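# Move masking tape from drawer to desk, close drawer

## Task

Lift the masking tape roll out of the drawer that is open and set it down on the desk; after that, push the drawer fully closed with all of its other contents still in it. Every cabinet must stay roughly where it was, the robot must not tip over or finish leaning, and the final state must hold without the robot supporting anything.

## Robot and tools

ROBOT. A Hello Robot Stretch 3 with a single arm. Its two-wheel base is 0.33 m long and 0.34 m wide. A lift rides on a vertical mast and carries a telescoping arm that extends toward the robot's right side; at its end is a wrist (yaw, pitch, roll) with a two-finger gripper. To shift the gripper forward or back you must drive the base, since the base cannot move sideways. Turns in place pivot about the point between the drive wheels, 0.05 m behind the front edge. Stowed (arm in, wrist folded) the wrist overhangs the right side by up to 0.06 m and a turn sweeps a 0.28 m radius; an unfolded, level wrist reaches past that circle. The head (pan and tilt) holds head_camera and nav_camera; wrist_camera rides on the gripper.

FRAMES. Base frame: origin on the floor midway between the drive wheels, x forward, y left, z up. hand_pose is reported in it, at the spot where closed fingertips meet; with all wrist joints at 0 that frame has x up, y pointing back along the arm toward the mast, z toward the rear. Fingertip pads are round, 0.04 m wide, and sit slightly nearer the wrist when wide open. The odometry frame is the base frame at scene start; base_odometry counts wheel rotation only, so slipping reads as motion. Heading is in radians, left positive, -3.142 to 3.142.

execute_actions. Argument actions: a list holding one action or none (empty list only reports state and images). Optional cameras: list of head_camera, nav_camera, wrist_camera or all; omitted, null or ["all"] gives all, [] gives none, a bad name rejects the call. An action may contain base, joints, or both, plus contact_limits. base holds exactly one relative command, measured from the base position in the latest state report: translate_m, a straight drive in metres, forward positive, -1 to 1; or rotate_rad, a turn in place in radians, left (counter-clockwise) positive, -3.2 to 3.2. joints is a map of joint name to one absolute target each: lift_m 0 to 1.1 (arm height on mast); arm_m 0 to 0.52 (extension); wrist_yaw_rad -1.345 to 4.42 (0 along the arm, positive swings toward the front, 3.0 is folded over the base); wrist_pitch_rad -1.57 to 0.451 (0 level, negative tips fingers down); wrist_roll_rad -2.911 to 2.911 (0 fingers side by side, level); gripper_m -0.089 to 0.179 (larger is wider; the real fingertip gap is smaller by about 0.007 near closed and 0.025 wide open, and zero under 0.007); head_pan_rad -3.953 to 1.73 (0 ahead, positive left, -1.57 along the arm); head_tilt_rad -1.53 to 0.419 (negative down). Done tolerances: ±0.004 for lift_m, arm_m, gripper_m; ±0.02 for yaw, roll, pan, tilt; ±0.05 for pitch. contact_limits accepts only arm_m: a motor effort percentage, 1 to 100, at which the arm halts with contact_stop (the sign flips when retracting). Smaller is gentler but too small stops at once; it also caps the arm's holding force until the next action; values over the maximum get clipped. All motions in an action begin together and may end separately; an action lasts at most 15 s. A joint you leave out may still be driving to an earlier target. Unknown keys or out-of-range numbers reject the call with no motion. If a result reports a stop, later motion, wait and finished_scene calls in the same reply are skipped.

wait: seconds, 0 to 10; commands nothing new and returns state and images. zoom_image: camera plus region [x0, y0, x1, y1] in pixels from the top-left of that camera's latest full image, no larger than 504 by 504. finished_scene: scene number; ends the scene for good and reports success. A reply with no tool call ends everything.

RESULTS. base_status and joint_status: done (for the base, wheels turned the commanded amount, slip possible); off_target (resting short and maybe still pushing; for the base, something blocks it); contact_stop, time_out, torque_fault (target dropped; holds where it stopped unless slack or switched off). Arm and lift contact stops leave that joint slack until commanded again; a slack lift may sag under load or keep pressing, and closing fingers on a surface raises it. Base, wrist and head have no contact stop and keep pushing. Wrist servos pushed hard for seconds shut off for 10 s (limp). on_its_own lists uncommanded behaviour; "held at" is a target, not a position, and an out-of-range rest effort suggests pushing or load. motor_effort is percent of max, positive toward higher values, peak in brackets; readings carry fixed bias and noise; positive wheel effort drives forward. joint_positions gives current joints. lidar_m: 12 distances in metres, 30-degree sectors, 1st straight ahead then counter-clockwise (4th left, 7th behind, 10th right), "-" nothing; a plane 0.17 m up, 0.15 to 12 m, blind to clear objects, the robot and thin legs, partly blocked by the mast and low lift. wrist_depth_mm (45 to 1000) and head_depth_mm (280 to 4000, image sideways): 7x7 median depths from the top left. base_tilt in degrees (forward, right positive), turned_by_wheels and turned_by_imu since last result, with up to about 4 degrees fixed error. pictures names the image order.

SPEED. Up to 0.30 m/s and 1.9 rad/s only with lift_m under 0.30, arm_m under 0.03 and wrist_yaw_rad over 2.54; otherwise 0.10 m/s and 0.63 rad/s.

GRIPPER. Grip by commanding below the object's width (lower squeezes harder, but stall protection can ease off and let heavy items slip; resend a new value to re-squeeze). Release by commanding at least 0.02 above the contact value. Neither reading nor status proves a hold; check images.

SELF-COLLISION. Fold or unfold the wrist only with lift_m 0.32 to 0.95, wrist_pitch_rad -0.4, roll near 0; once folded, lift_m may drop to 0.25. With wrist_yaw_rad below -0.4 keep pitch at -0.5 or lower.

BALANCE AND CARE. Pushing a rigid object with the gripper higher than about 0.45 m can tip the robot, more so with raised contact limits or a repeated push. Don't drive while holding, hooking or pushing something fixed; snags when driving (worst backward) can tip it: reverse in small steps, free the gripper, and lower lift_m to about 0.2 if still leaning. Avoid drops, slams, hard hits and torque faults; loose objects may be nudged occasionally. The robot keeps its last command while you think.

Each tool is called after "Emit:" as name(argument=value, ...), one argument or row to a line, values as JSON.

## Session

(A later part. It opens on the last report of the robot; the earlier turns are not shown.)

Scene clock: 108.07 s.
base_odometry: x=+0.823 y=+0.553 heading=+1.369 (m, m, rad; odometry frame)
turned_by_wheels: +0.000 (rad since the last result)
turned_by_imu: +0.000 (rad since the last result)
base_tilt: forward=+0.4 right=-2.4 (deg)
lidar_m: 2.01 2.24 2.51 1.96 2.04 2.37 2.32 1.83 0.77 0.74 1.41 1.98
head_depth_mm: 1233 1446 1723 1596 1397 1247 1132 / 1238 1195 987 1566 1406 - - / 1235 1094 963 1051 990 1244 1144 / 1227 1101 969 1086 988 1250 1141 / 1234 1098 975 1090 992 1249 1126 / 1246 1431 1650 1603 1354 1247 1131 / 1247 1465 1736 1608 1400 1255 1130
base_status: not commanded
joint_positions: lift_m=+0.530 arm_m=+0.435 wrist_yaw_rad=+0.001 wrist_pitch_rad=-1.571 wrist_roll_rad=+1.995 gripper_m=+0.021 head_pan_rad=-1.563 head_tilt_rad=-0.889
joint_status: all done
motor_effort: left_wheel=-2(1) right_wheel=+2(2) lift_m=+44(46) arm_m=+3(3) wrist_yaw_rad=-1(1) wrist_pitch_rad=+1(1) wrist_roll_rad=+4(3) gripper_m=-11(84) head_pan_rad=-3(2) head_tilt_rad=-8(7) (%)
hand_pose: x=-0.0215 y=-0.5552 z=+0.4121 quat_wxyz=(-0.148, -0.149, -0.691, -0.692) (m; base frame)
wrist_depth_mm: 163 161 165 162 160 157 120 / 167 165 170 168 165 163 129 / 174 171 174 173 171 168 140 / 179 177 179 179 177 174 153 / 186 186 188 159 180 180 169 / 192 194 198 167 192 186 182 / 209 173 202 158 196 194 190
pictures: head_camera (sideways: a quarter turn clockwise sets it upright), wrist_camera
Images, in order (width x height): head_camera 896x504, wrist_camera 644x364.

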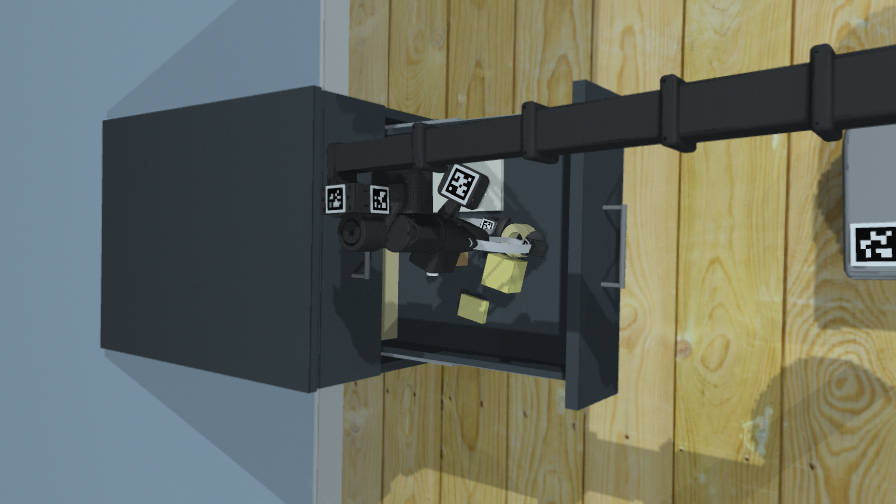

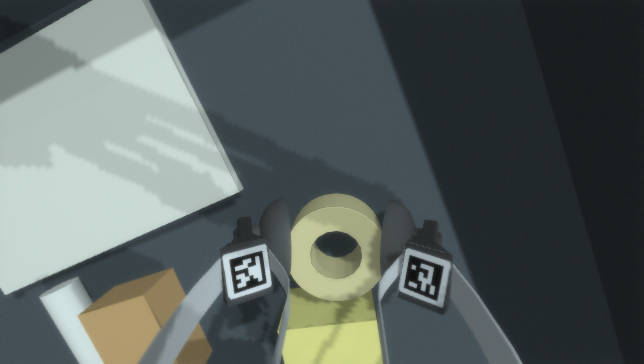

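Gripped. Lift.

Emit:
execute_actions(
  actions=[
    {"joints":{"lift_m":0.6}},
  ],
  cameras=["head_camera","wrist_camera"],
)

Scene clock: 110.60 s.
base_odometry: x=+0.823 y=+0.553 heading=+1.369 (m, m, rad; odometry frame)
turned_by_wheels: +0.000 (rad since the last result)
turned_by_imu: -0.001 (rad since the last result)
base_tilt: forward=+0.4 right=-2.5 (deg)
lidar_m: 2.01 2.24 2.50 1.96 2.04 2.38 2.32 1.84 0.76 0.75 1.40 1.99
head_depth_mm: 1235 1441 1736 1600 1397 1250 1126 / 1236 1193 985 1616 - - - / 1226 1093 - 1057 990 1245 1153 / 1226 1099 976 1088 989 1243 1137 / 1224 1099 971 1090 992 1250 1128 / 1248 1421 1654 1605 1353 1246 1122 / 1254 1470 1754 1604 1415 1254 1128
base_status: not commanded
joint_positions: lift_m=+0.600 arm_m=+0.435 wrist_yaw_rad=+0.001 wrist_pitch_rad=-1.567 wrist_roll_rad=+1.995 gripper_m=+0.021 head_pan_rad=-1.563 head_tilt_rad=-0.889
joint_status: all done
motor_effort: left_wheel=-1(1) right_wheel=+2(3) lift_m=+46(48) arm_m=+3(3) wrist_yaw_rad=-1(1) wrist_pitch_rad=-1(1) wrist_roll_rad=+4(4) gripper_m=-10(11) head_pan_rad=-3(3) head_tilt_rad=-6(7) (%)
hand_pose: x=-0.0215 y=-0.5563 z=+0.4820 quat_wxyz=(-0.149, -0.149, -0.692, -0.690) (m; base frame)
wrist_depth_mm: 190 218 229 227 224 178 124 / 238 234 233 233 230 199 130 / 247 243 238 241 237 224 142 / 257 251 249 249 246 239 154 / 273 261 260 160 251 250 170 / 276 277 244 167 266 258 190 / 260 290 286 275 274 266 215
pictures: head_camera (sideways: a quarter turn clockwise sets it upright), wrist_camera
Images, in order (width x height): head_camera 896x504, wrist_camera 644x364.

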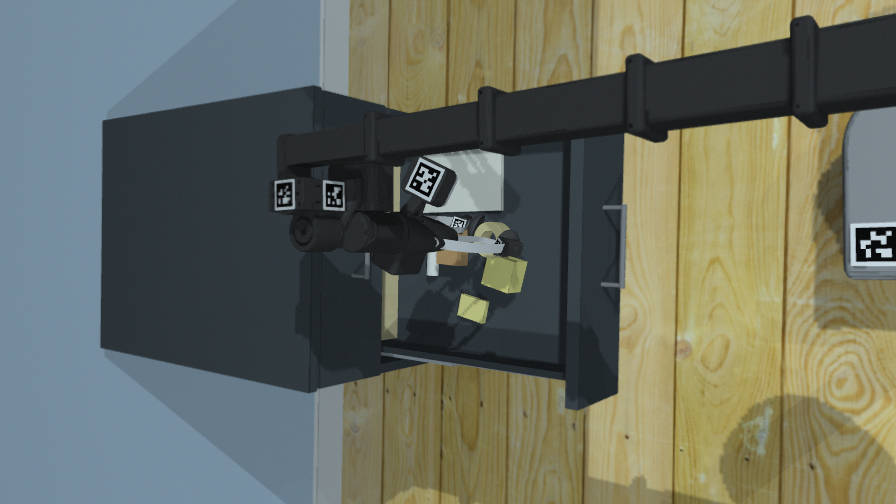

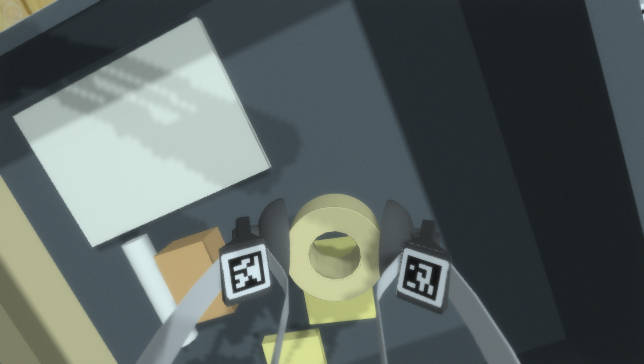

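Emit:
execute_actions(
  actions=[
    {"joints":{"lift_m":0.95,"head_pan_rad":0.0,"head_tilt_rad":-0.55}},
  ],
  cameras=["head_camera","nav_camera"],
)

Scene clock: 125.67 s.
base_odometry: x=+0.823 y=+0.553 heading=+1.369 (m, m, rad; odometry frame)
turned_by_wheels: +0.000 (rad since the last result)
turned_by_imu: -0.002 (rad since the last result)
base_tilt: forward=+0.4 right=-2.4 (deg)
lidar_m: 2.00 2.24 2.51 1.96 2.04 2.38 2.31 1.83 0.77 0.75 1.40 1.98
head_depth_mm: 2049 2304 2601 2270 1781 1493 1253 / 2077 2347 2558 2288 1788 1475 1250 / 2098 2315 2612 2284 1795 1485 1262 / 2082 2355 2577 2312 1829 1483 1266 / 2090 1935 2554 2261 1792 1485 1265 / 2129 2332 2590 2283 1811 1493 1272 / 2105 2351 2575 2321 1816 1491 1274
base_status: not commanded
joint_positions: lift_m=+0.950 arm_m=+0.435 wrist_yaw_rad=+0.001 wrist_pitch_rad=-1.567 wrist_roll_rad=+1.995 gripper_m=+0.021 head_pan_rad=-0.007 head_tilt_rad=-0.557
joint_status: all done
motor_effort: left_wheel=-1(1) right_wheel=+3(2) lift_m=+46(47) arm_m=+3(3) wrist_yaw_rad=-1(0) wrist_pitch_rad=-1(1) wrist_roll_rad=+3(3) gripper_m=-10(10) head_pan_rad=+4(42) head_tilt_rad=+4(33) (%)
hand_pose: x=-0.0215 y=-0.5563 z=+0.8320 quat_wxyz=(-0.149, -0.149, -0.693, -0.690) (m; base frame)
wrist_depth_mm: 948 934 913 890 879 - - / 926 448 580 567 559 899 885 / 353 359 586 582 577 933 916 / 365 361 588 586 585 955 947 / 381 374 421 160 590 - 982 / 396 387 387 168 - - - / 415 406 401 - - - -
pictures: head_camera (sideways: a quarter turn clockwise sets it upright), nav_camera (sideways: a quarter turn counterclockwise sets it upright)
Images, in order (width x height): head_camera 896x504, nav_camera 672x504.

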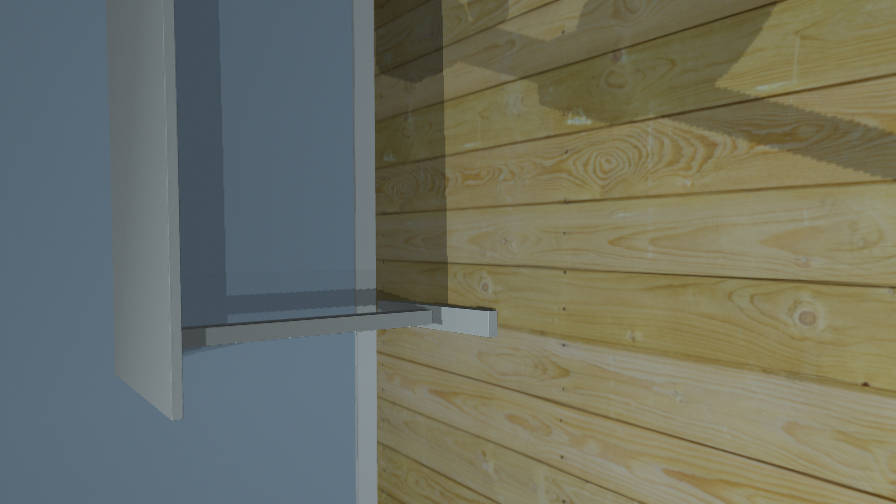

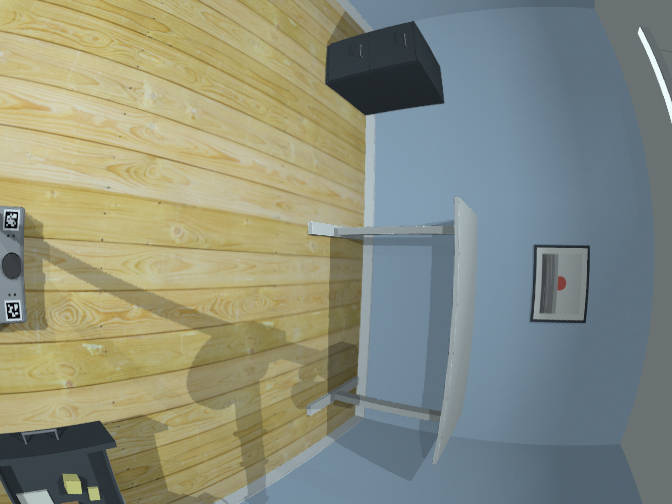

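Emit:
execute_actions(
  actions=[
    {"joints":{"arm_m":0.0,"lift_m":1.1}},
  ],
  cameras=[],
)

Emit:
execute_actions(
  actions=[
    {"base":{"translate_m":0.95},"joints":{"wrist_roll_rad":0.0,"head_tilt_rad":-0.3}},
  ],
  cameras=["head_camera","wrist_camera"],
)

Scene clock: 144.30 s.
base_odometry: x=+0.823 y=+0.553 heading=+1.369 (m, m, rad; odometry frame)
turned_by_wheels: +0.000 (rad since the last result)
turned_by_imu: -0.002 (rad since the last result)
base_tilt: forward=+0.4 right=-2.5 (deg)
lidar_m: 2.01 2.24 2.52 1.96 2.04 2.38 2.31 1.84 0.76 0.75 1.41 1.99
head_depth_mm: 2096 2305 2593 2297 1785 1477 1255 / 2089 2317 2590 2280 1792 1474 1254 / 2074 2313 2622 2297 1797 1483 1256 / 2094 2353 2607 2295 1803 1485 1270 / 2090 1938 2552 2252 1809 1484 1269 / 2120 2350 2607 2306 1819 1499 1268 / 2128 2338 2611 2307 1810 1499 1272
base_status: not commanded
joint_positions: lift_m=+1.100 arm_m=+0.001 wrist_yaw_rad=+0.001 wrist_pitch_rad=-1.566 wrist_roll_rad=+1.995 gripper_m=+0.021 head_pan_rad=-0.007 head_tilt_rad=-0.557
joint_status: all done
motor_effort: left_wheel=-1(1) right_wheel=+3(2) lift_m=+46(48) arm_m=-4(4) wrist_yaw_rad=-1(0) wrist_pitch_rad=-1(1) wrist_roll_rad=+3(3) gripper_m=-10(10) head_pan_rad=+4(4) head_tilt_rad=+4(5) (%)
hand_pose: x=-0.0215 y=-0.1228 z=+0.9819 quat_wxyz=(-0.149, -0.149, -0.693, -0.690) (m; base frame)
wrist_depth_mm: - - - - - - - / - - - - - - - / - - - - - - - / 800 778 786 - - - - / 661 810 803 160 - - - / 634 845 - 167 - - - / 603 746 - - - - -
pictures: none
No camera images: the call's "cameras" was empty. Leave "cameras" out to get every camera's image.

Scene clock: 155.30 s.
base_odometry: x=+1.013 y=+1.483 heading=+1.369 (m, m, rad; odometry frame)
turned_by_wheels: +0.000 (rad since the last result)
turned_by_imu: +0.003 (rad since the last result)
base_tilt: forward=+0.4 right=-2.5 (deg)
lidar_m: 1.06 1.59 1.57 2.39 2.48 3.36 3.27 1.08 1.09 1.38 1.45 1.47
head_depth_mm: 1264 1358 1433 1003 1654 1753 1493 / 1260 1365 1435 1016 1665 1746 1503 / 1275 1356 1437 1023 1665 1773 1506 / 1271 1372 1447 1030 1670 1768 1500 / 1283 1382 1465 1032 1164 1713 1385 / 1293 1380 1459 1046 1147 1769 1509 / 1297 1381 1459 1137 1706 1799 1512
base_status: done
joint_positions: lift_m=+1.100 arm_m=+0.001 wrist_yaw_rad=+0.001 wrist_pitch_rad=-1.566 wrist_roll_rad=+0.006 gripper_m=+0.021 head_pan_rad=-0.007 head_tilt_rad=-0.310
joint_status: all done
motor_effort: left_wheel=-2(3) right_wheel=+4(7) lift_m=+46(47) arm_m=-3(3) wrist_yaw_rad=+0(1) wrist_pitch_rad=-2(2) wrist_roll_rad=-4(5) gripper_m=-10(10) head_pan_rad=+4(4) head_tilt_rad=+6(27) (%)
hand_pose: x=-0.0216 y=-0.1231 z=+0.9819 quat_wxyz=(+0.500, +0.497, -0.502, -0.501) (m; base frame)
wrist_depth_mm: - - - - - - - / - - - - - - - / - - - - - - - / - - - - - - - / - - - 159 - - - / - - - 166 - - - / - - - - - - -
pictures: head_camera (sideways: a quarter turn clockwise sets it upright), wrist_camera
Images, in order (width x height): head_camera 896x504, wrist_camera 644x364.

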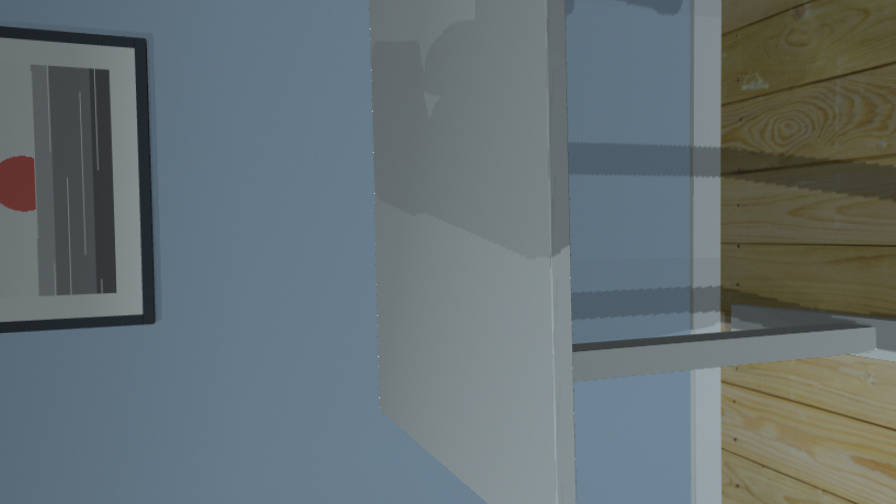

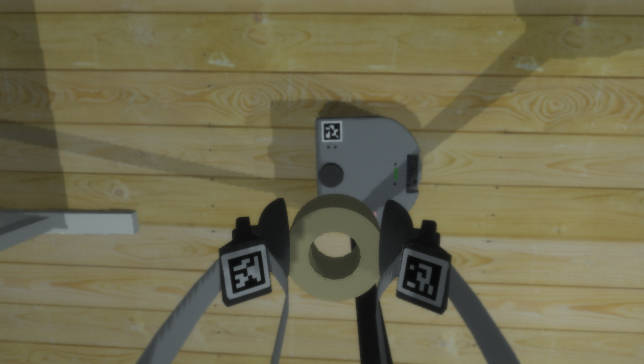

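Emit:
execute_actions(
  actions=[
    {"base":{"translate_m":0.12},"joints":{"wrist_pitch_rad":-0.8}},
  ],
  cameras=[],
)

Emit:
execute_actions(
  actions=[
    {"base":{"rotate_rad":1.57},"joints":{"head_pan_rad":-1.57,"head_tilt_rad":-0.5}},
  ],
)

Scene clock: 166.03 s.
base_odometry: x=+1.037 y=+1.601 heading=+1.369 (m, m, rad; odometry frame)
turned_by_wheels: +0.000 (rad since the last result)
turned_by_imu: -0.001 (rad since the last result)
base_tilt: forward=+0.4 right=-2.5 (deg)
lidar_m: 0.94 1.47 1.51 2.39 2.47 2.83 3.38 1.16 1.26 1.39 1.38 1.44
head_depth_mm: 1151 1241 1339 1010 672 1660 1484 / 1161 1247 1337 1015 674 1653 1506 / 1165 1256 1337 1021 676 1666 1490 / 1161 1256 1333 1037 684 1660 1494 / 1180 1263 1339 1044 686 1658 1381 / 1186 1261 1349 1039 688 1641 1460 / 1189 1266 1356 1397 692 1676 1520
base_status: done
joint_positions: lift_m=+1.100 arm_m=+0.001 wrist_yaw_rad=+0.001 wrist_pitch_rad=-0.816 wrist_roll_rad=+0.006 gripper_m=+0.021 head_pan_rad=-0.007 head_tilt_rad=-0.310
joint_status: all done
motor_effort: left_wheel=-2(3) right_wheel=+4(8) lift_m=+46(46) arm_m=-3(3) wrist_yaw_rad=+0(1) wrist_pitch_rad=+7(7) wrist_roll_rad=-4(4) gripper_m=-9(10) head_pan_rad=+4(4) head_tilt_rad=+5(5) (%)
hand_pose: x=-0.0215 y=-0.3041 z=+1.0352 quat_wxyz=(+0.647, +0.280, -0.651, -0.281) (m; base frame)
wrist_depth_mm: - - - - - - - / - - - - - - - / - - - - - - - / - - - - - - - / - - - 159 - - - / - - - 168 - - - / - - - - - - -
pictures: none
No camera images: the call's "cameras" was empty. Leave "cameras" out to get every camera's image.

Scene clock: 169.50 s.
base_odometry: x=+1.037 y=+1.601 heading=+2.939 (m, m, rad; odometry frame)
turned_by_wheels: +1.570 (rad since the last result)
turned_by_imu: +1.548 (rad since the last result)
base_tilt: forward=+0.4 right=-2.4 (deg)
lidar_m: 2.39 2.27 2.82 3.40 1.16 1.26 1.38 1.38 1.43 0.94 1.47 1.51
head_depth_mm: - - - - - - 1234 / - - - - - - 1254 / - - - - - - 1251 / 1174 1285 1062 712 1726 1559 1305 / 1190 1295 996 714 1700 1455 1283 / 1180 1283 1005 719 1746 1568 1314 / 1186 1304 1084 723 1782 1573 1325
base_status: done
joint_positions: lift_m=+1.100 arm_m=+0.001 wrist_yaw_rad=+0.001 wrist_pitch_rad=-0.815 wrist_roll_rad=+0.006 gripper_m=+0.021 head_pan_rad=-1.563 head_tilt_rad=-0.494
joint_status: all done
motor_effort: left_wheel=-2(5) right_wheel=+4(6) lift_m=+46(47) arm_m=-3(3) wrist_yaw_rad=-1(1) wrist_pitch_rad=+7(7) wrist_roll_rad=-4(4) gripper_m=-10(10) head_pan_rad=-3(40) head_tilt_rad=-4(26) (%)
hand_pose: x=-0.0215 y=-0.3042 z=+1.0353 quat_wxyz=(+0.648, +0.280, -0.651, -0.281) (m; base frame)
wrist_depth_mm: - 414 399 393 385 377 373 / - - - - - - - / - - - - - - - / - - - - - - - / - - - 159 - - - / - - - 167 - - - / - - - - - - -
pictures: head_camera (sideways: a quarter turn clockwise sets it upright), nav_camera (sideways: a quarter turn counterclockwise sets it upright), wrist_camera
Images, in order (width x height): head_camera 896x504, nav_camera 672x504, wrist_camera 644x364.

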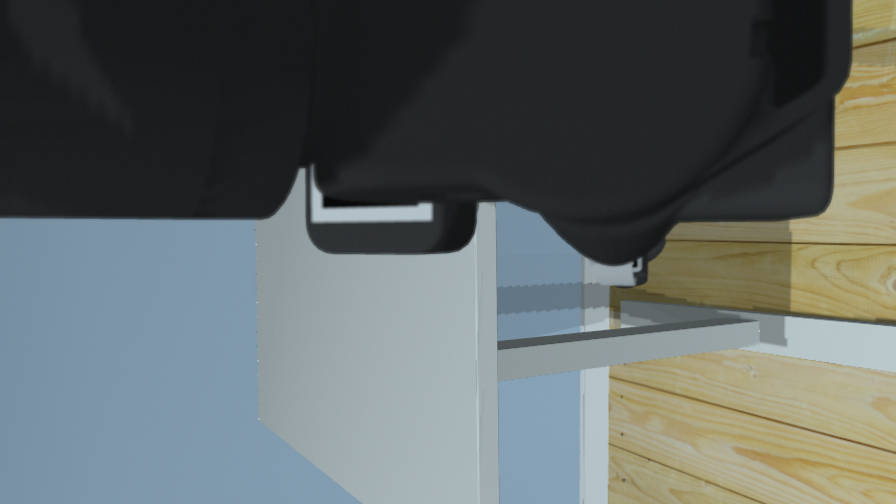

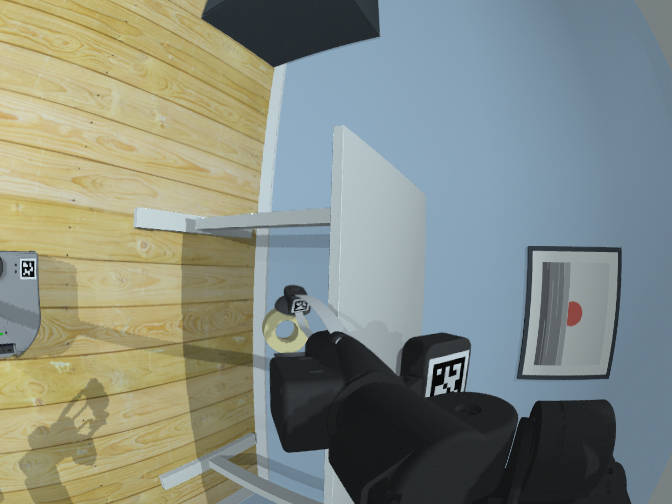

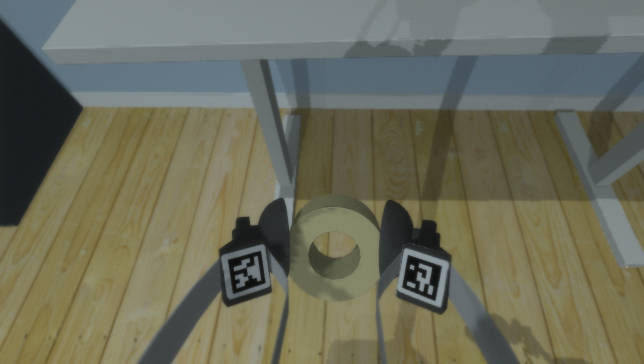

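Emit:
execute_actions(
  actions=[
    {"joints":{"arm_m":0.15,"wrist_pitch_rad":-0.72}},
  ],
)

Scene clock: 174.00 s.
base_odometry: x=+1.037 y=+1.601 heading=+2.939 (m, m, rad; odometry frame)
turned_by_wheels: +0.000 (rad since the last result)
turned_by_imu: -0.001 (rad since the last result)
base_tilt: forward=+0.3 right=-2.4 (deg)
lidar_m: 2.39 2.27 2.82 3.40 1.17 1.26 1.39 1.38 1.43 0.94 1.47 1.51
head_depth_mm: - - 862 701 1735 1552 1306 / - - 871 704 1741 1567 1306 / - - - 1140 1753 1562 1317 / 1173 1276 989 714 1758 1554 1302 / 1184 1288 998 715 1713 1441 1283 / 1179 1289 1006 716 1773 1579 1311 / 1185 1298 1079 721 1775 1570 1317
base_status: not commanded
joint_positions: lift_m=+1.100 arm_m=+0.150 wrist_yaw_rad=+0.001 wrist_pitch_rad=-0.736 wrist_roll_rad=+0.005 gripper_m=+0.021 head_pan_rad=-1.563 head_tilt_rad=-0.494
joint_status: all done
motor_effort: left_wheel=-3(2) right_wheel=+5(4) lift_m=+46(46) arm_m=+4(4) wrist_yaw_rad=+0(0) wrist_pitch_rad=+7(8) wrist_roll_rad=-4(4) gripper_m=-10(10) head_pan_rad=-3(3) head_tilt_rad=-3(4) (%)
hand_pose: x=-0.0215 y=-0.4683 z=+1.0484 quat_wxyz=(+0.658, +0.254, -0.661, -0.255) (m; base frame)
wrist_depth_mm: - 481 476 457 451 439 432 / - 409 399 391 384 378 376 / 363 353 349 346 337 332 326 / 336 331 324 319 313 307 303 / - - - 160 - - - / - - - 167 - - - / - - - - - - -
pictures: head_camera (sideways: a quarter turn clockwise sets it upright), nav_camera (sideways: a quarter turn counterclockwise sets it upright), wrist_camera
Images, in order (width x height): head_camera 896x504, nav_camera 672x504, wrist_camera 644x364.

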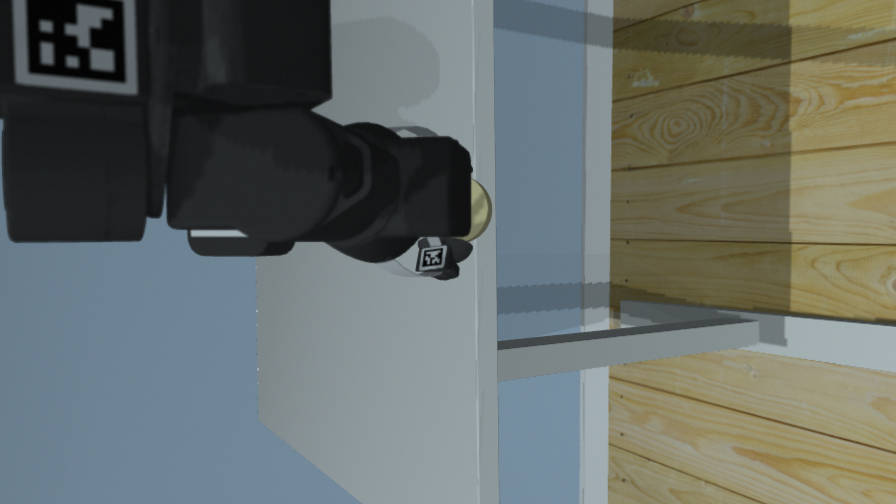

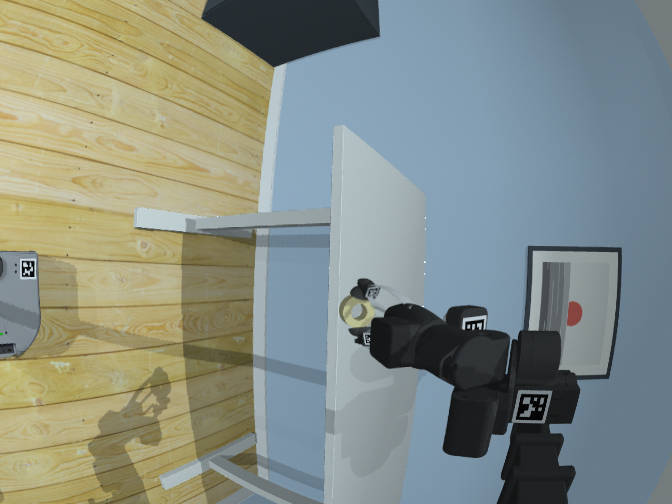

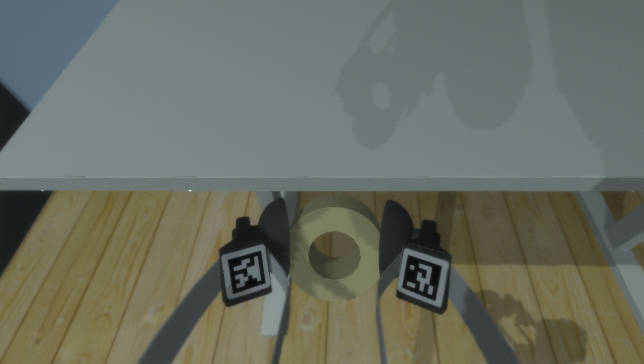

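Emit:
execute_actions(
  actions=[
    {"joints":{"arm_m":0.42}},
  ],
  cameras=["head_camera","wrist_camera"],
)

Emit:
execute_actions(
  actions=[
    {"joints":{"wrist_pitch_rad":-1.2}},
  ],
  cameras=["head_camera","wrist_camera"],
)

Scene clock: 181.17 s.
base_odometry: x=+1.037 y=+1.601 heading=+2.939 (m, m, rad; odometry frame)
turned_by_wheels: +0.000 (rad since the last result)
turned_by_imu: -0.002 (rad since the last result)
base_tilt: forward=+0.5 right=-2.4 (deg)
lidar_m: 2.39 2.27 2.82 3.39 1.17 1.26 1.39 1.38 1.43 0.94 1.47 1.50
head_depth_mm: - 1274 979 701 1754 1545 1304 / - 1289 980 703 1750 1552 1298 / - 1306 924 711 1742 1564 1310 / 1177 1288 875 711 1759 1563 1311 / 1180 1286 995 712 1724 1446 1279 / 1183 1286 1002 718 1763 1570 1316 / 1184 1291 1081 722 1767 1588 1313
base_status: not commanded
joint_positions: lift_m=+1.100 arm_m=+0.420 wrist_yaw_rad=+0.001 wrist_pitch_rad=-0.736 wrist_roll_rad=+0.005 gripper_m=+0.021 head_pan_rad=-1.563 head_tilt_rad=-0.494
joint_status: all done
motor_effort: left_wheel=-2(2) right_wheel=+5(5) lift_m=+46(47) arm_m=+4(4) wrist_yaw_rad=-1(1) wrist_pitch_rad=+7(7) wrist_roll_rad=-3(4) gripper_m=-10(10) head_pan_rad=-2(3) head_tilt_rad=-4(4) (%)
hand_pose: x=-0.0215 y=-0.7384 z=+1.0485 quat_wxyz=(+0.658, +0.254, -0.661, -0.255) (m; base frame)
wrist_depth_mm: 776 479 472 460 446 438 431 / 860 410 398 390 382 378 370 / 362 355 348 341 335 330 325 / 318 312 307 303 301 293 291 / 284 281 282 159 268 266 263 / 257 256 245 167 237 242 239 / 234 234 230 227 224 222 220
pictures: head_camera (sideways: a quarter turn clockwise sets it upright), wrist_camera
Images, in order (width x height): head_camera 896x504, wrist_camera 644x364.

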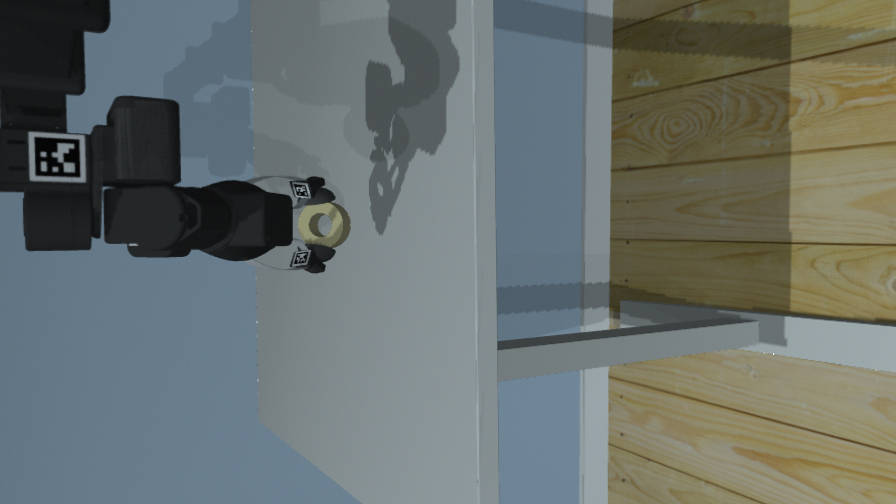

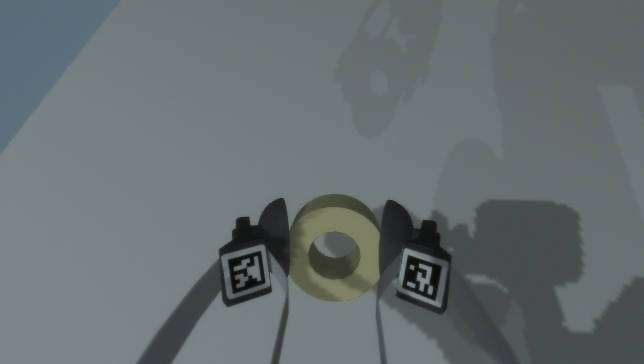

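Scene clock: 182.20 s.
base_odometry: x=+1.037 y=+1.601 heading=+2.939 (m, m, rad; odometry frame)
turned_by_wheels: +0.000 (rad since the last result)
turned_by_imu: +0.000 (rad since the last result)
base_tilt: forward=+0.4 right=-2.4 (deg)
lidar_m: 2.38 2.27 2.82 3.38 1.16 1.26 1.39 1.38 1.43 0.94 1.47 1.51
head_depth_mm: - 1271 974 704 1731 1550 1316 / - 1287 979 705 1747 1543 1312 / - 1298 927 677 1752 1552 1305 / 1173 1262 929 676 1758 1559 1311 / 1179 1290 999 714 1717 1437 1277 / 1178 1295 1003 714 1762 1562 1312 / 1190 1300 1075 718 1754 1584 1317
base_status: not commanded
joint_positions: lift_m=+1.100 arm_m=+0.420 wrist_yaw_rad=+0.001 wrist_pitch_rad=-1.201 wrist_roll_rad=+0.005 gripper_m=+0.021 head_pan_rad=-1.563 head_tilt_rad=-0.494
joint_status: all done
motor_effort: left_wheel=-2(2) right_wheel=+4(4) lift_m=+46(46) arm_m=+4(4) wrist_yaw_rad=-1(1) wrist_pitch_rad=+1(6) wrist_roll_rad=-3(4) gripper_m=-10(11) head_pan_rad=-3(2) head_tilt_rad=-3(4) (%)
hand_pose: x=-0.0216 y=-0.6347 z=+0.9906 quat_wxyz=(+0.582, +0.399, -0.584, -0.401) (m; base frame)
wrist_depth_mm: 237 233 230 225 221 218 214 / 230 226 223 219 217 214 211 / 225 221 217 214 211 207 205 / 218 216 212 209 206 203 200 / 213 211 209 159 201 198 196 / 208 205 201 167 196 194 191 / - - - - - - -
pictures: head_camera (sideways: a quarter turn clockwise sets it upright), wrist_camera
Images, in order (width x height): head_camera 896x504, wrist_camera 644x364.

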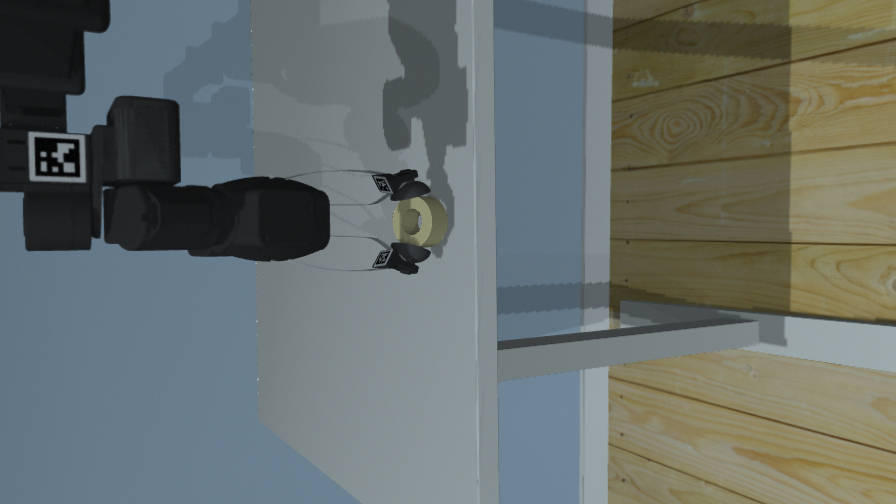

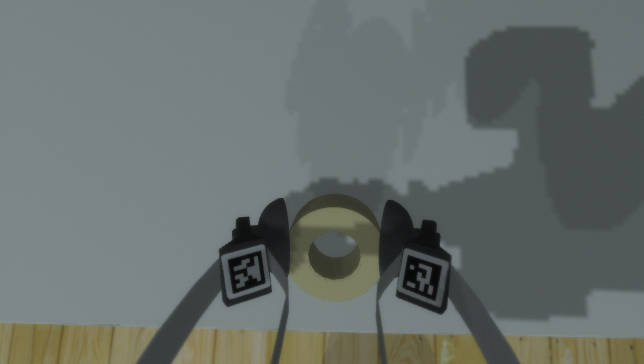

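Emit:
execute_actions(
  actions=[
    {"joints":{"wrist_pitch_rad":-1.57,"arm_m":0.52}},
  ],
  cameras=["head_camera","wrist_camera"],
)

Scene clock: 186.57 s.
base_odometry: x=+1.037 y=+1.601 heading=+2.939 (m, m, rad; odometry frame)
turned_by_wheels: +0.000 (rad since the last result)
turned_by_imu: -0.001 (rad since the last result)
base_tilt: forward=+0.4 right=-2.4 (deg)
lidar_m: 2.39 2.27 2.82 3.38 1.17 1.26 1.39 1.38 1.43 0.94 1.46 1.51
head_depth_mm: 1208 1271 974 701 1742 1552 1298 / 1206 1271 979 704 1756 1555 1308 / - 1297 953 676 1766 1573 1302 / 1174 1268 934 677 1754 1558 1320 / 1183 1292 1000 712 1706 1439 1285 / 1179 1299 1001 718 1763 1564 1312 / 1189 1301 1079 718 1777 1568 1318
base_status: not commanded
joint_positions: lift_m=+1.100 arm_m=+0.520 wrist_yaw_rad=+0.001 wrist_pitch_rad=-1.564 wrist_roll_rad=+0.005 gripper_m=+0.021 head_pan_rad=-1.563 head_tilt_rad=-0.494
joint_status: all done
motor_effort: left_wheel=-2(2) right_wheel=+5(4) lift_m=+46(46) arm_m=+3(4) wrist_yaw_rad=-1(1) wrist_pitch_rad=-2(2) wrist_roll_rad=-4(4) gripper_m=-10(10) head_pan_rad=-3(3) head_tilt_rad=-4(5) (%)
hand_pose: x=-0.0216 y=-0.6422 z=+0.9819 quat_wxyz=(+0.500, +0.497, -0.502, -0.500) (m; base frame)
wrist_depth_mm: 179 177 175 172 170 168 166 / 185 183 180 178 176 173 171 / 192 189 187 184 181 179 176 / 199 196 193 188 187 185 182 / 204 203 200 159 191 190 188 / 213 211 208 167 203 197 194 / - - - - - - -
pictures: head_camera (sideways: a quarter turn clockwise sets it upright), wrist_camera
Images, in order (width x height): head_camera 896x504, wrist_camera 644x364.

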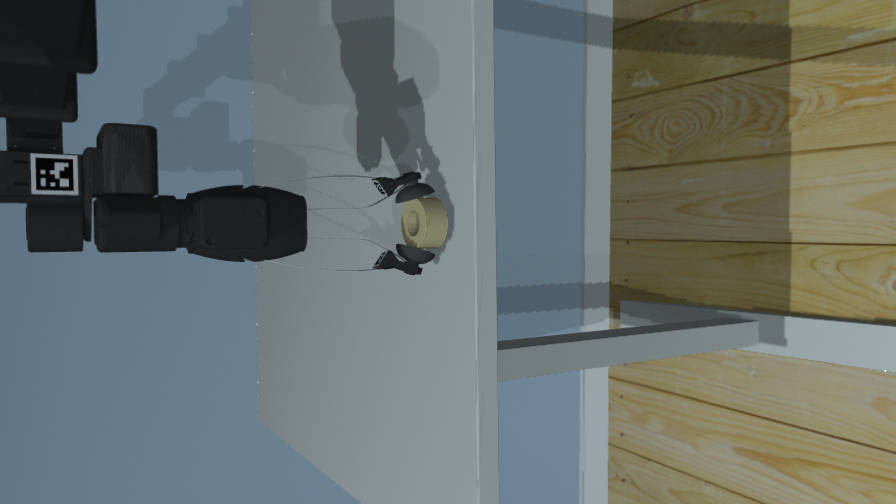

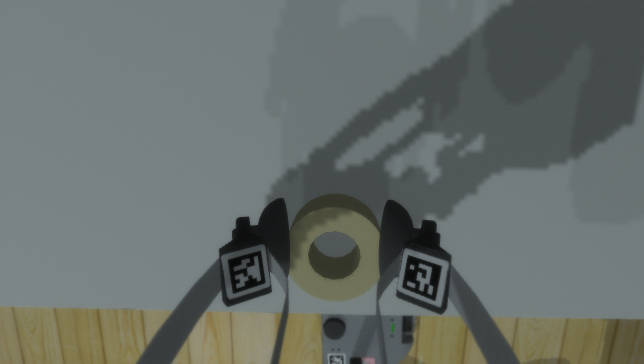

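Emit:
execute_actions(
  actions=[
    {"joints":{"wrist_pitch_rad":-1.33}},
  ],
  cameras=[],
)

Emit:
execute_actions(
  actions=[
    {"joints":{"lift_m":1.088}},
  ],
  cameras=["head_camera","wrist_camera"],
)

Scene clock: 192.13 s.
base_odometry: x=+1.037 y=+1.601 heading=+2.939 (m, m, rad; odometry frame)
turned_by_wheels: +0.000 (rad since the last result)
turned_by_imu: -0.001 (rad since the last result)
base_tilt: forward=+0.5 right=-2.4 (deg)
lidar_m: 2.39 2.27 2.82 3.39 1.17 1.26 1.38 1.38 1.43 0.94 1.46 1.51
head_depth_mm: 1202 1268 976 703 1744 1556 1305 / 1196 1276 977 702 1736 1547 1303 / - 1297 986 707 1746 1558 1308 / 1179 1277 987 708 1747 1557 1309 / 1177 1291 1002 713 1705 1443 1274 / 1182 1293 1003 715 1764 1576 1311 / 1186 1294 1075 721 1778 1580 1326
base_status: not commanded
joint_positions: lift_m=+1.100 arm_m=+0.520 wrist_yaw_rad=+0.001 wrist_pitch_rad=-1.336 wrist_roll_rad=+0.005 gripper_m=+0.021 head_pan_rad=-1.563 head_tilt_rad=-0.494
joint_status: all done
motor_effort: left_wheel=-2(3) right_wheel=+5(4) lift_m=+46(46) arm_m=+3(4) wrist_yaw_rad=-1(0) wrist_pitch_rad=+3(3) wrist_roll_rad=-3(3) gripper_m=-10(10) head_pan_rad=-2(2) head_tilt_rad=-3(4) (%)
hand_pose: x=-0.0216 y=-0.7009 z=+0.9835 quat_wxyz=(+0.554, +0.437, -0.556, -0.439) (m; base frame)
wrist_depth_mm: 208 205 202 199 196 194 190 / 207 205 202 199 196 193 190 / 207 204 200 198 195 193 190 / 206 204 201 196 195 192 189 / 207 203 200 159 193 191 189 / 205 203 200 167 193 191 188 / 203 201 199 196 193 189 187
pictures: none
No camera images: the call's "cameras" was empty. Leave "cameras" out to get every camera's image.

Scene clock: 192.90 s.
base_odometry: x=+1.037 y=+1.601 heading=+2.939 (m, m, rad; odometry frame)
turned_by_wheels: +0.000 (rad since the last result)
turned_by_imu: +0.000 (rad since the last result)
base_tilt: forward=+0.4 right=-2.4 (deg)
lidar_m: 2.39 2.27 2.82 3.39 1.17 1.26 1.39 1.38 1.43 0.94 1.46 1.50
head_depth_mm: - 1263 976 704 1727 1544 1300 / 1193 1268 977 706 1744 1543 1294 / - 1292 984 711 1754 1561 1304 / 1164 1281 931 710 1750 1566 1303 / 1179 1298 1000 715 1716 1437 1291 / 1182 1289 1004 717 1768 1578 1323 / 1184 1300 1076 722 1767 1575 1310
base_status: not commanded
joint_positions: lift_m=+1.089 arm_m=+0.520 wrist_yaw_rad=+0.001 wrist_pitch_rad=-1.318 wrist_roll_rad=+0.005 gripper_m=+0.021 head_pan_rad=-1.563 head_tilt_rad=-0.494
joint_status: all done
motor_effort: left_wheel=-2(2) right_wheel=+4(4) lift_m=+21(42) arm_m=+2(3) wrist_yaw_rad=+0(1) wrist_pitch_rad=-5(5) wrist_roll_rad=-3(3) gripper_m=-10(10) head_pan_rad=-3(3) head_tilt_rad=-4(4) (%)
hand_pose: x=-0.0216 y=-0.7054 z=+0.9731 quat_wxyz=(+0.558, +0.432, -0.560, -0.434) (m; base frame)
wrist_depth_mm: 200 198 195 192 188 187 183 / 199 197 194 191 188 185 183 / 199 195 192 189 186 184 181 / 196 193 192 188 185 183 180 / 195 193 190 161 184 182 179 / 194 191 189 162 183 180 178 / 193 191 187 184 182 179 177
pictures: head_camera (sideways: a quarter turn clockwise sets it upright), wrist_camera
Images, in order (width x height): head_camera 896x504, wrist_camera 644x364.

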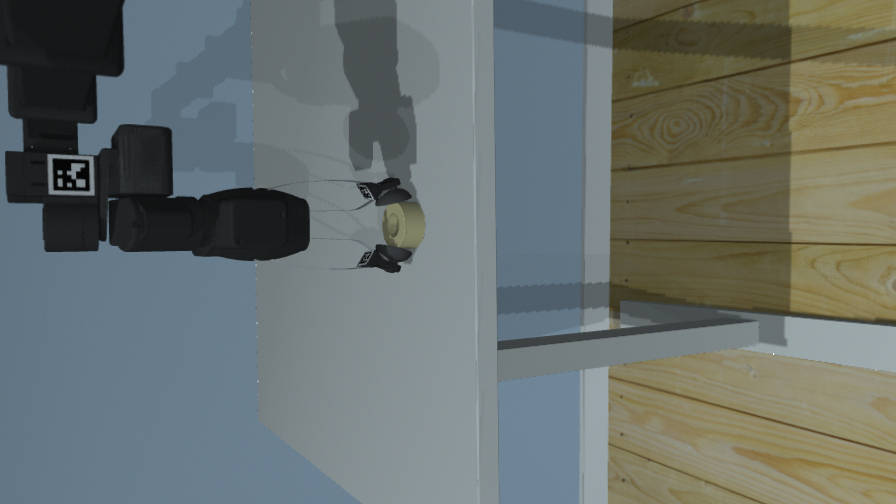

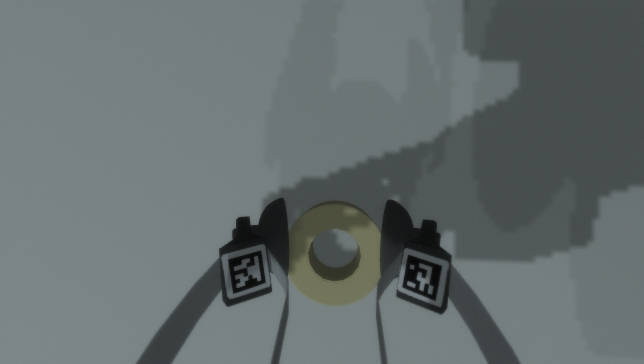

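Touching (pitch changed). Release.

Emit:
execute_actions(
  actions=[
    {"joints":{"gripper_m":0.11,"lift_m":1.093}},
  ],
  cameras=[],
)

Emit:
execute_actions(
  actions=[
    {"joints":{"wrist_pitch_rad":-0.7,"lift_m":1.1}},
  ],
  cameras=["head_camera","wrist_camera"],
)

Scene clock: 196.20 s.
base_odometry: x=+1.037 y=+1.601 heading=+2.939 (m, m, rad; odometry frame)
turned_by_wheels: +0.000 (rad since the last result)
turned_by_imu: -0.001 (rad since the last result)
base_tilt: forward=+0.4 right=-2.4 (deg)
lidar_m: 2.39 2.27 2.82 3.40 1.17 1.26 1.38 1.38 1.43 0.94 1.47 1.51
head_depth_mm: - 1277 970 701 1738 1547 1297 / 1198 1270 980 705 1743 1561 1307 / - 1298 984 708 1753 1563 1297 / 1168 1274 931 711 1753 1559 1309 / 1180 1286 998 714 1709 1440 1289 / 1192 1297 1005 717 1760 1567 1315 / 1187 1291 1081 719 1751 1581 1316
base_status: not commanded
joint_positions: lift_m=+1.093 arm_m=+0.520 wrist_yaw_rad=+0.001 wrist_pitch_rad=-1.329 wrist_roll_rad=+0.005 gripper_m=+0.110 head_pan_rad=-1.563 head_tilt_rad=-0.494
joint_status: all done
motor_effort: left_wheel=-2(2) right_wheel=+4(4) lift_m=+46(47) arm_m=+2(3) wrist_yaw_rad=-1(1) wrist_pitch_rad=+0(5) wrist_roll_rad=-3(4) gripper_m=+0(80) head_pan_rad=-3(3) head_tilt_rad=-3(4) (%)
hand_pose: x=-0.0216 y=-0.7027 z=+0.9767 quat_wxyz=(+0.555, +0.435, -0.558, -0.437) (m; base frame)
wrist_depth_mm: 202 199 196 193 191 187 185 / 201 199 196 193 190 187 184 / 201 197 195 192 189 186 184 / 200 197 193 191 187 185 183 / 198 196 192 166 188 185 182 / 198 196 192 178 188 - 181 / 197 193 191 188 186 184 180
pictures: none
No camera images: the call's "cameras" was empty. Leave "cameras" out to get every camera's image.

Scene clock: 197.33 s.
base_odometry: x=+1.037 y=+1.601 heading=+2.939 (m, m, rad; odometry frame)
turned_by_wheels: +0.000 (rad since the last result)
turned_by_imu: +0.000 (rad since the last result)
base_tilt: forward=+0.4 right=-2.4 (deg)
lidar_m: 2.39 2.27 2.82 3.39 1.17 1.26 1.39 1.38 1.43 0.94 1.47 1.50
head_depth_mm: 1205 1275 977 703 1734 1545 1300 / 1196 1272 982 706 1742 1560 1300 / - 1295 984 708 1744 1562 1305 / 1174 1287 989 710 1758 1555 1307 / 1178 1285 992 712 1711 1451 1285 / 1179 1300 1001 718 1771 1558 1315 / 1185 1291 1074 722 1770 1568 1316
base_status: not commanded
joint_positions: lift_m=+1.100 arm_m=+0.520 wrist_yaw_rad=+0.001 wrist_pitch_rad=-0.716 wrist_roll_rad=+0.005 gripper_m=+0.110 head_pan_rad=-1.563 head_tilt_rad=-0.494
joint_status: all done
motor_effort: left_wheel=-2(1) right_wheel=+4(4) lift_m=+46(48) arm_m=+3(3) wrist_yaw_rad=+0(1) wrist_pitch_rad=+7(7) wrist_roll_rad=-3(3) gripper_m=+1(0) head_pan_rad=-3(2) head_tilt_rad=-4(4) (%)
hand_pose: x=-0.0215 y=-0.8423 z=+1.0520 quat_wxyz=(+0.661, +0.247, -0.664, -0.248) (m; base frame)
wrist_depth_mm: 666 506 492 478 469 460 451 / 746 419 414 406 396 389 384 / 372 363 359 352 344 340 337 / 325 321 316 310 306 303 298 / 289 287 286 279 274 275 267 / 260 263 253 251 248 - 243 / 237 234 233 230 228 223 223
pictures: head_camera (sideways: a quarter turn clockwise sets it upright), wrist_camera
Images, in order (width x height): head_camera 896x504, wrist_camera 644x364.

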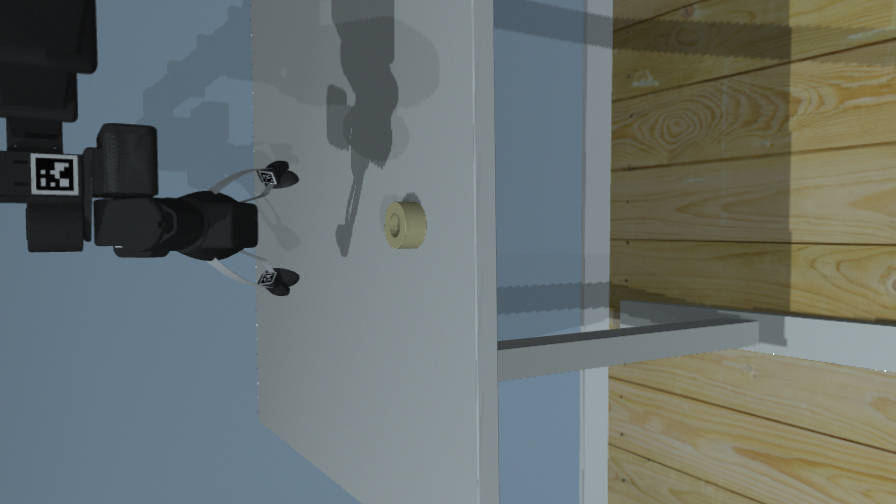

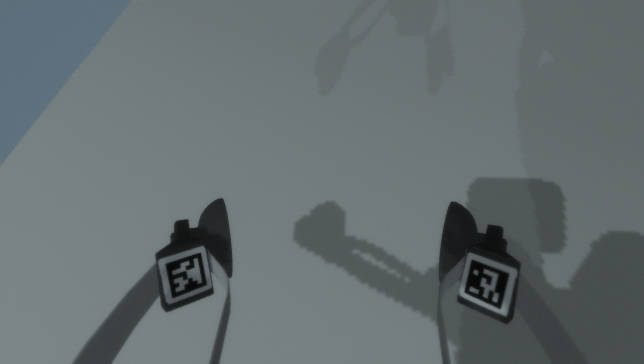

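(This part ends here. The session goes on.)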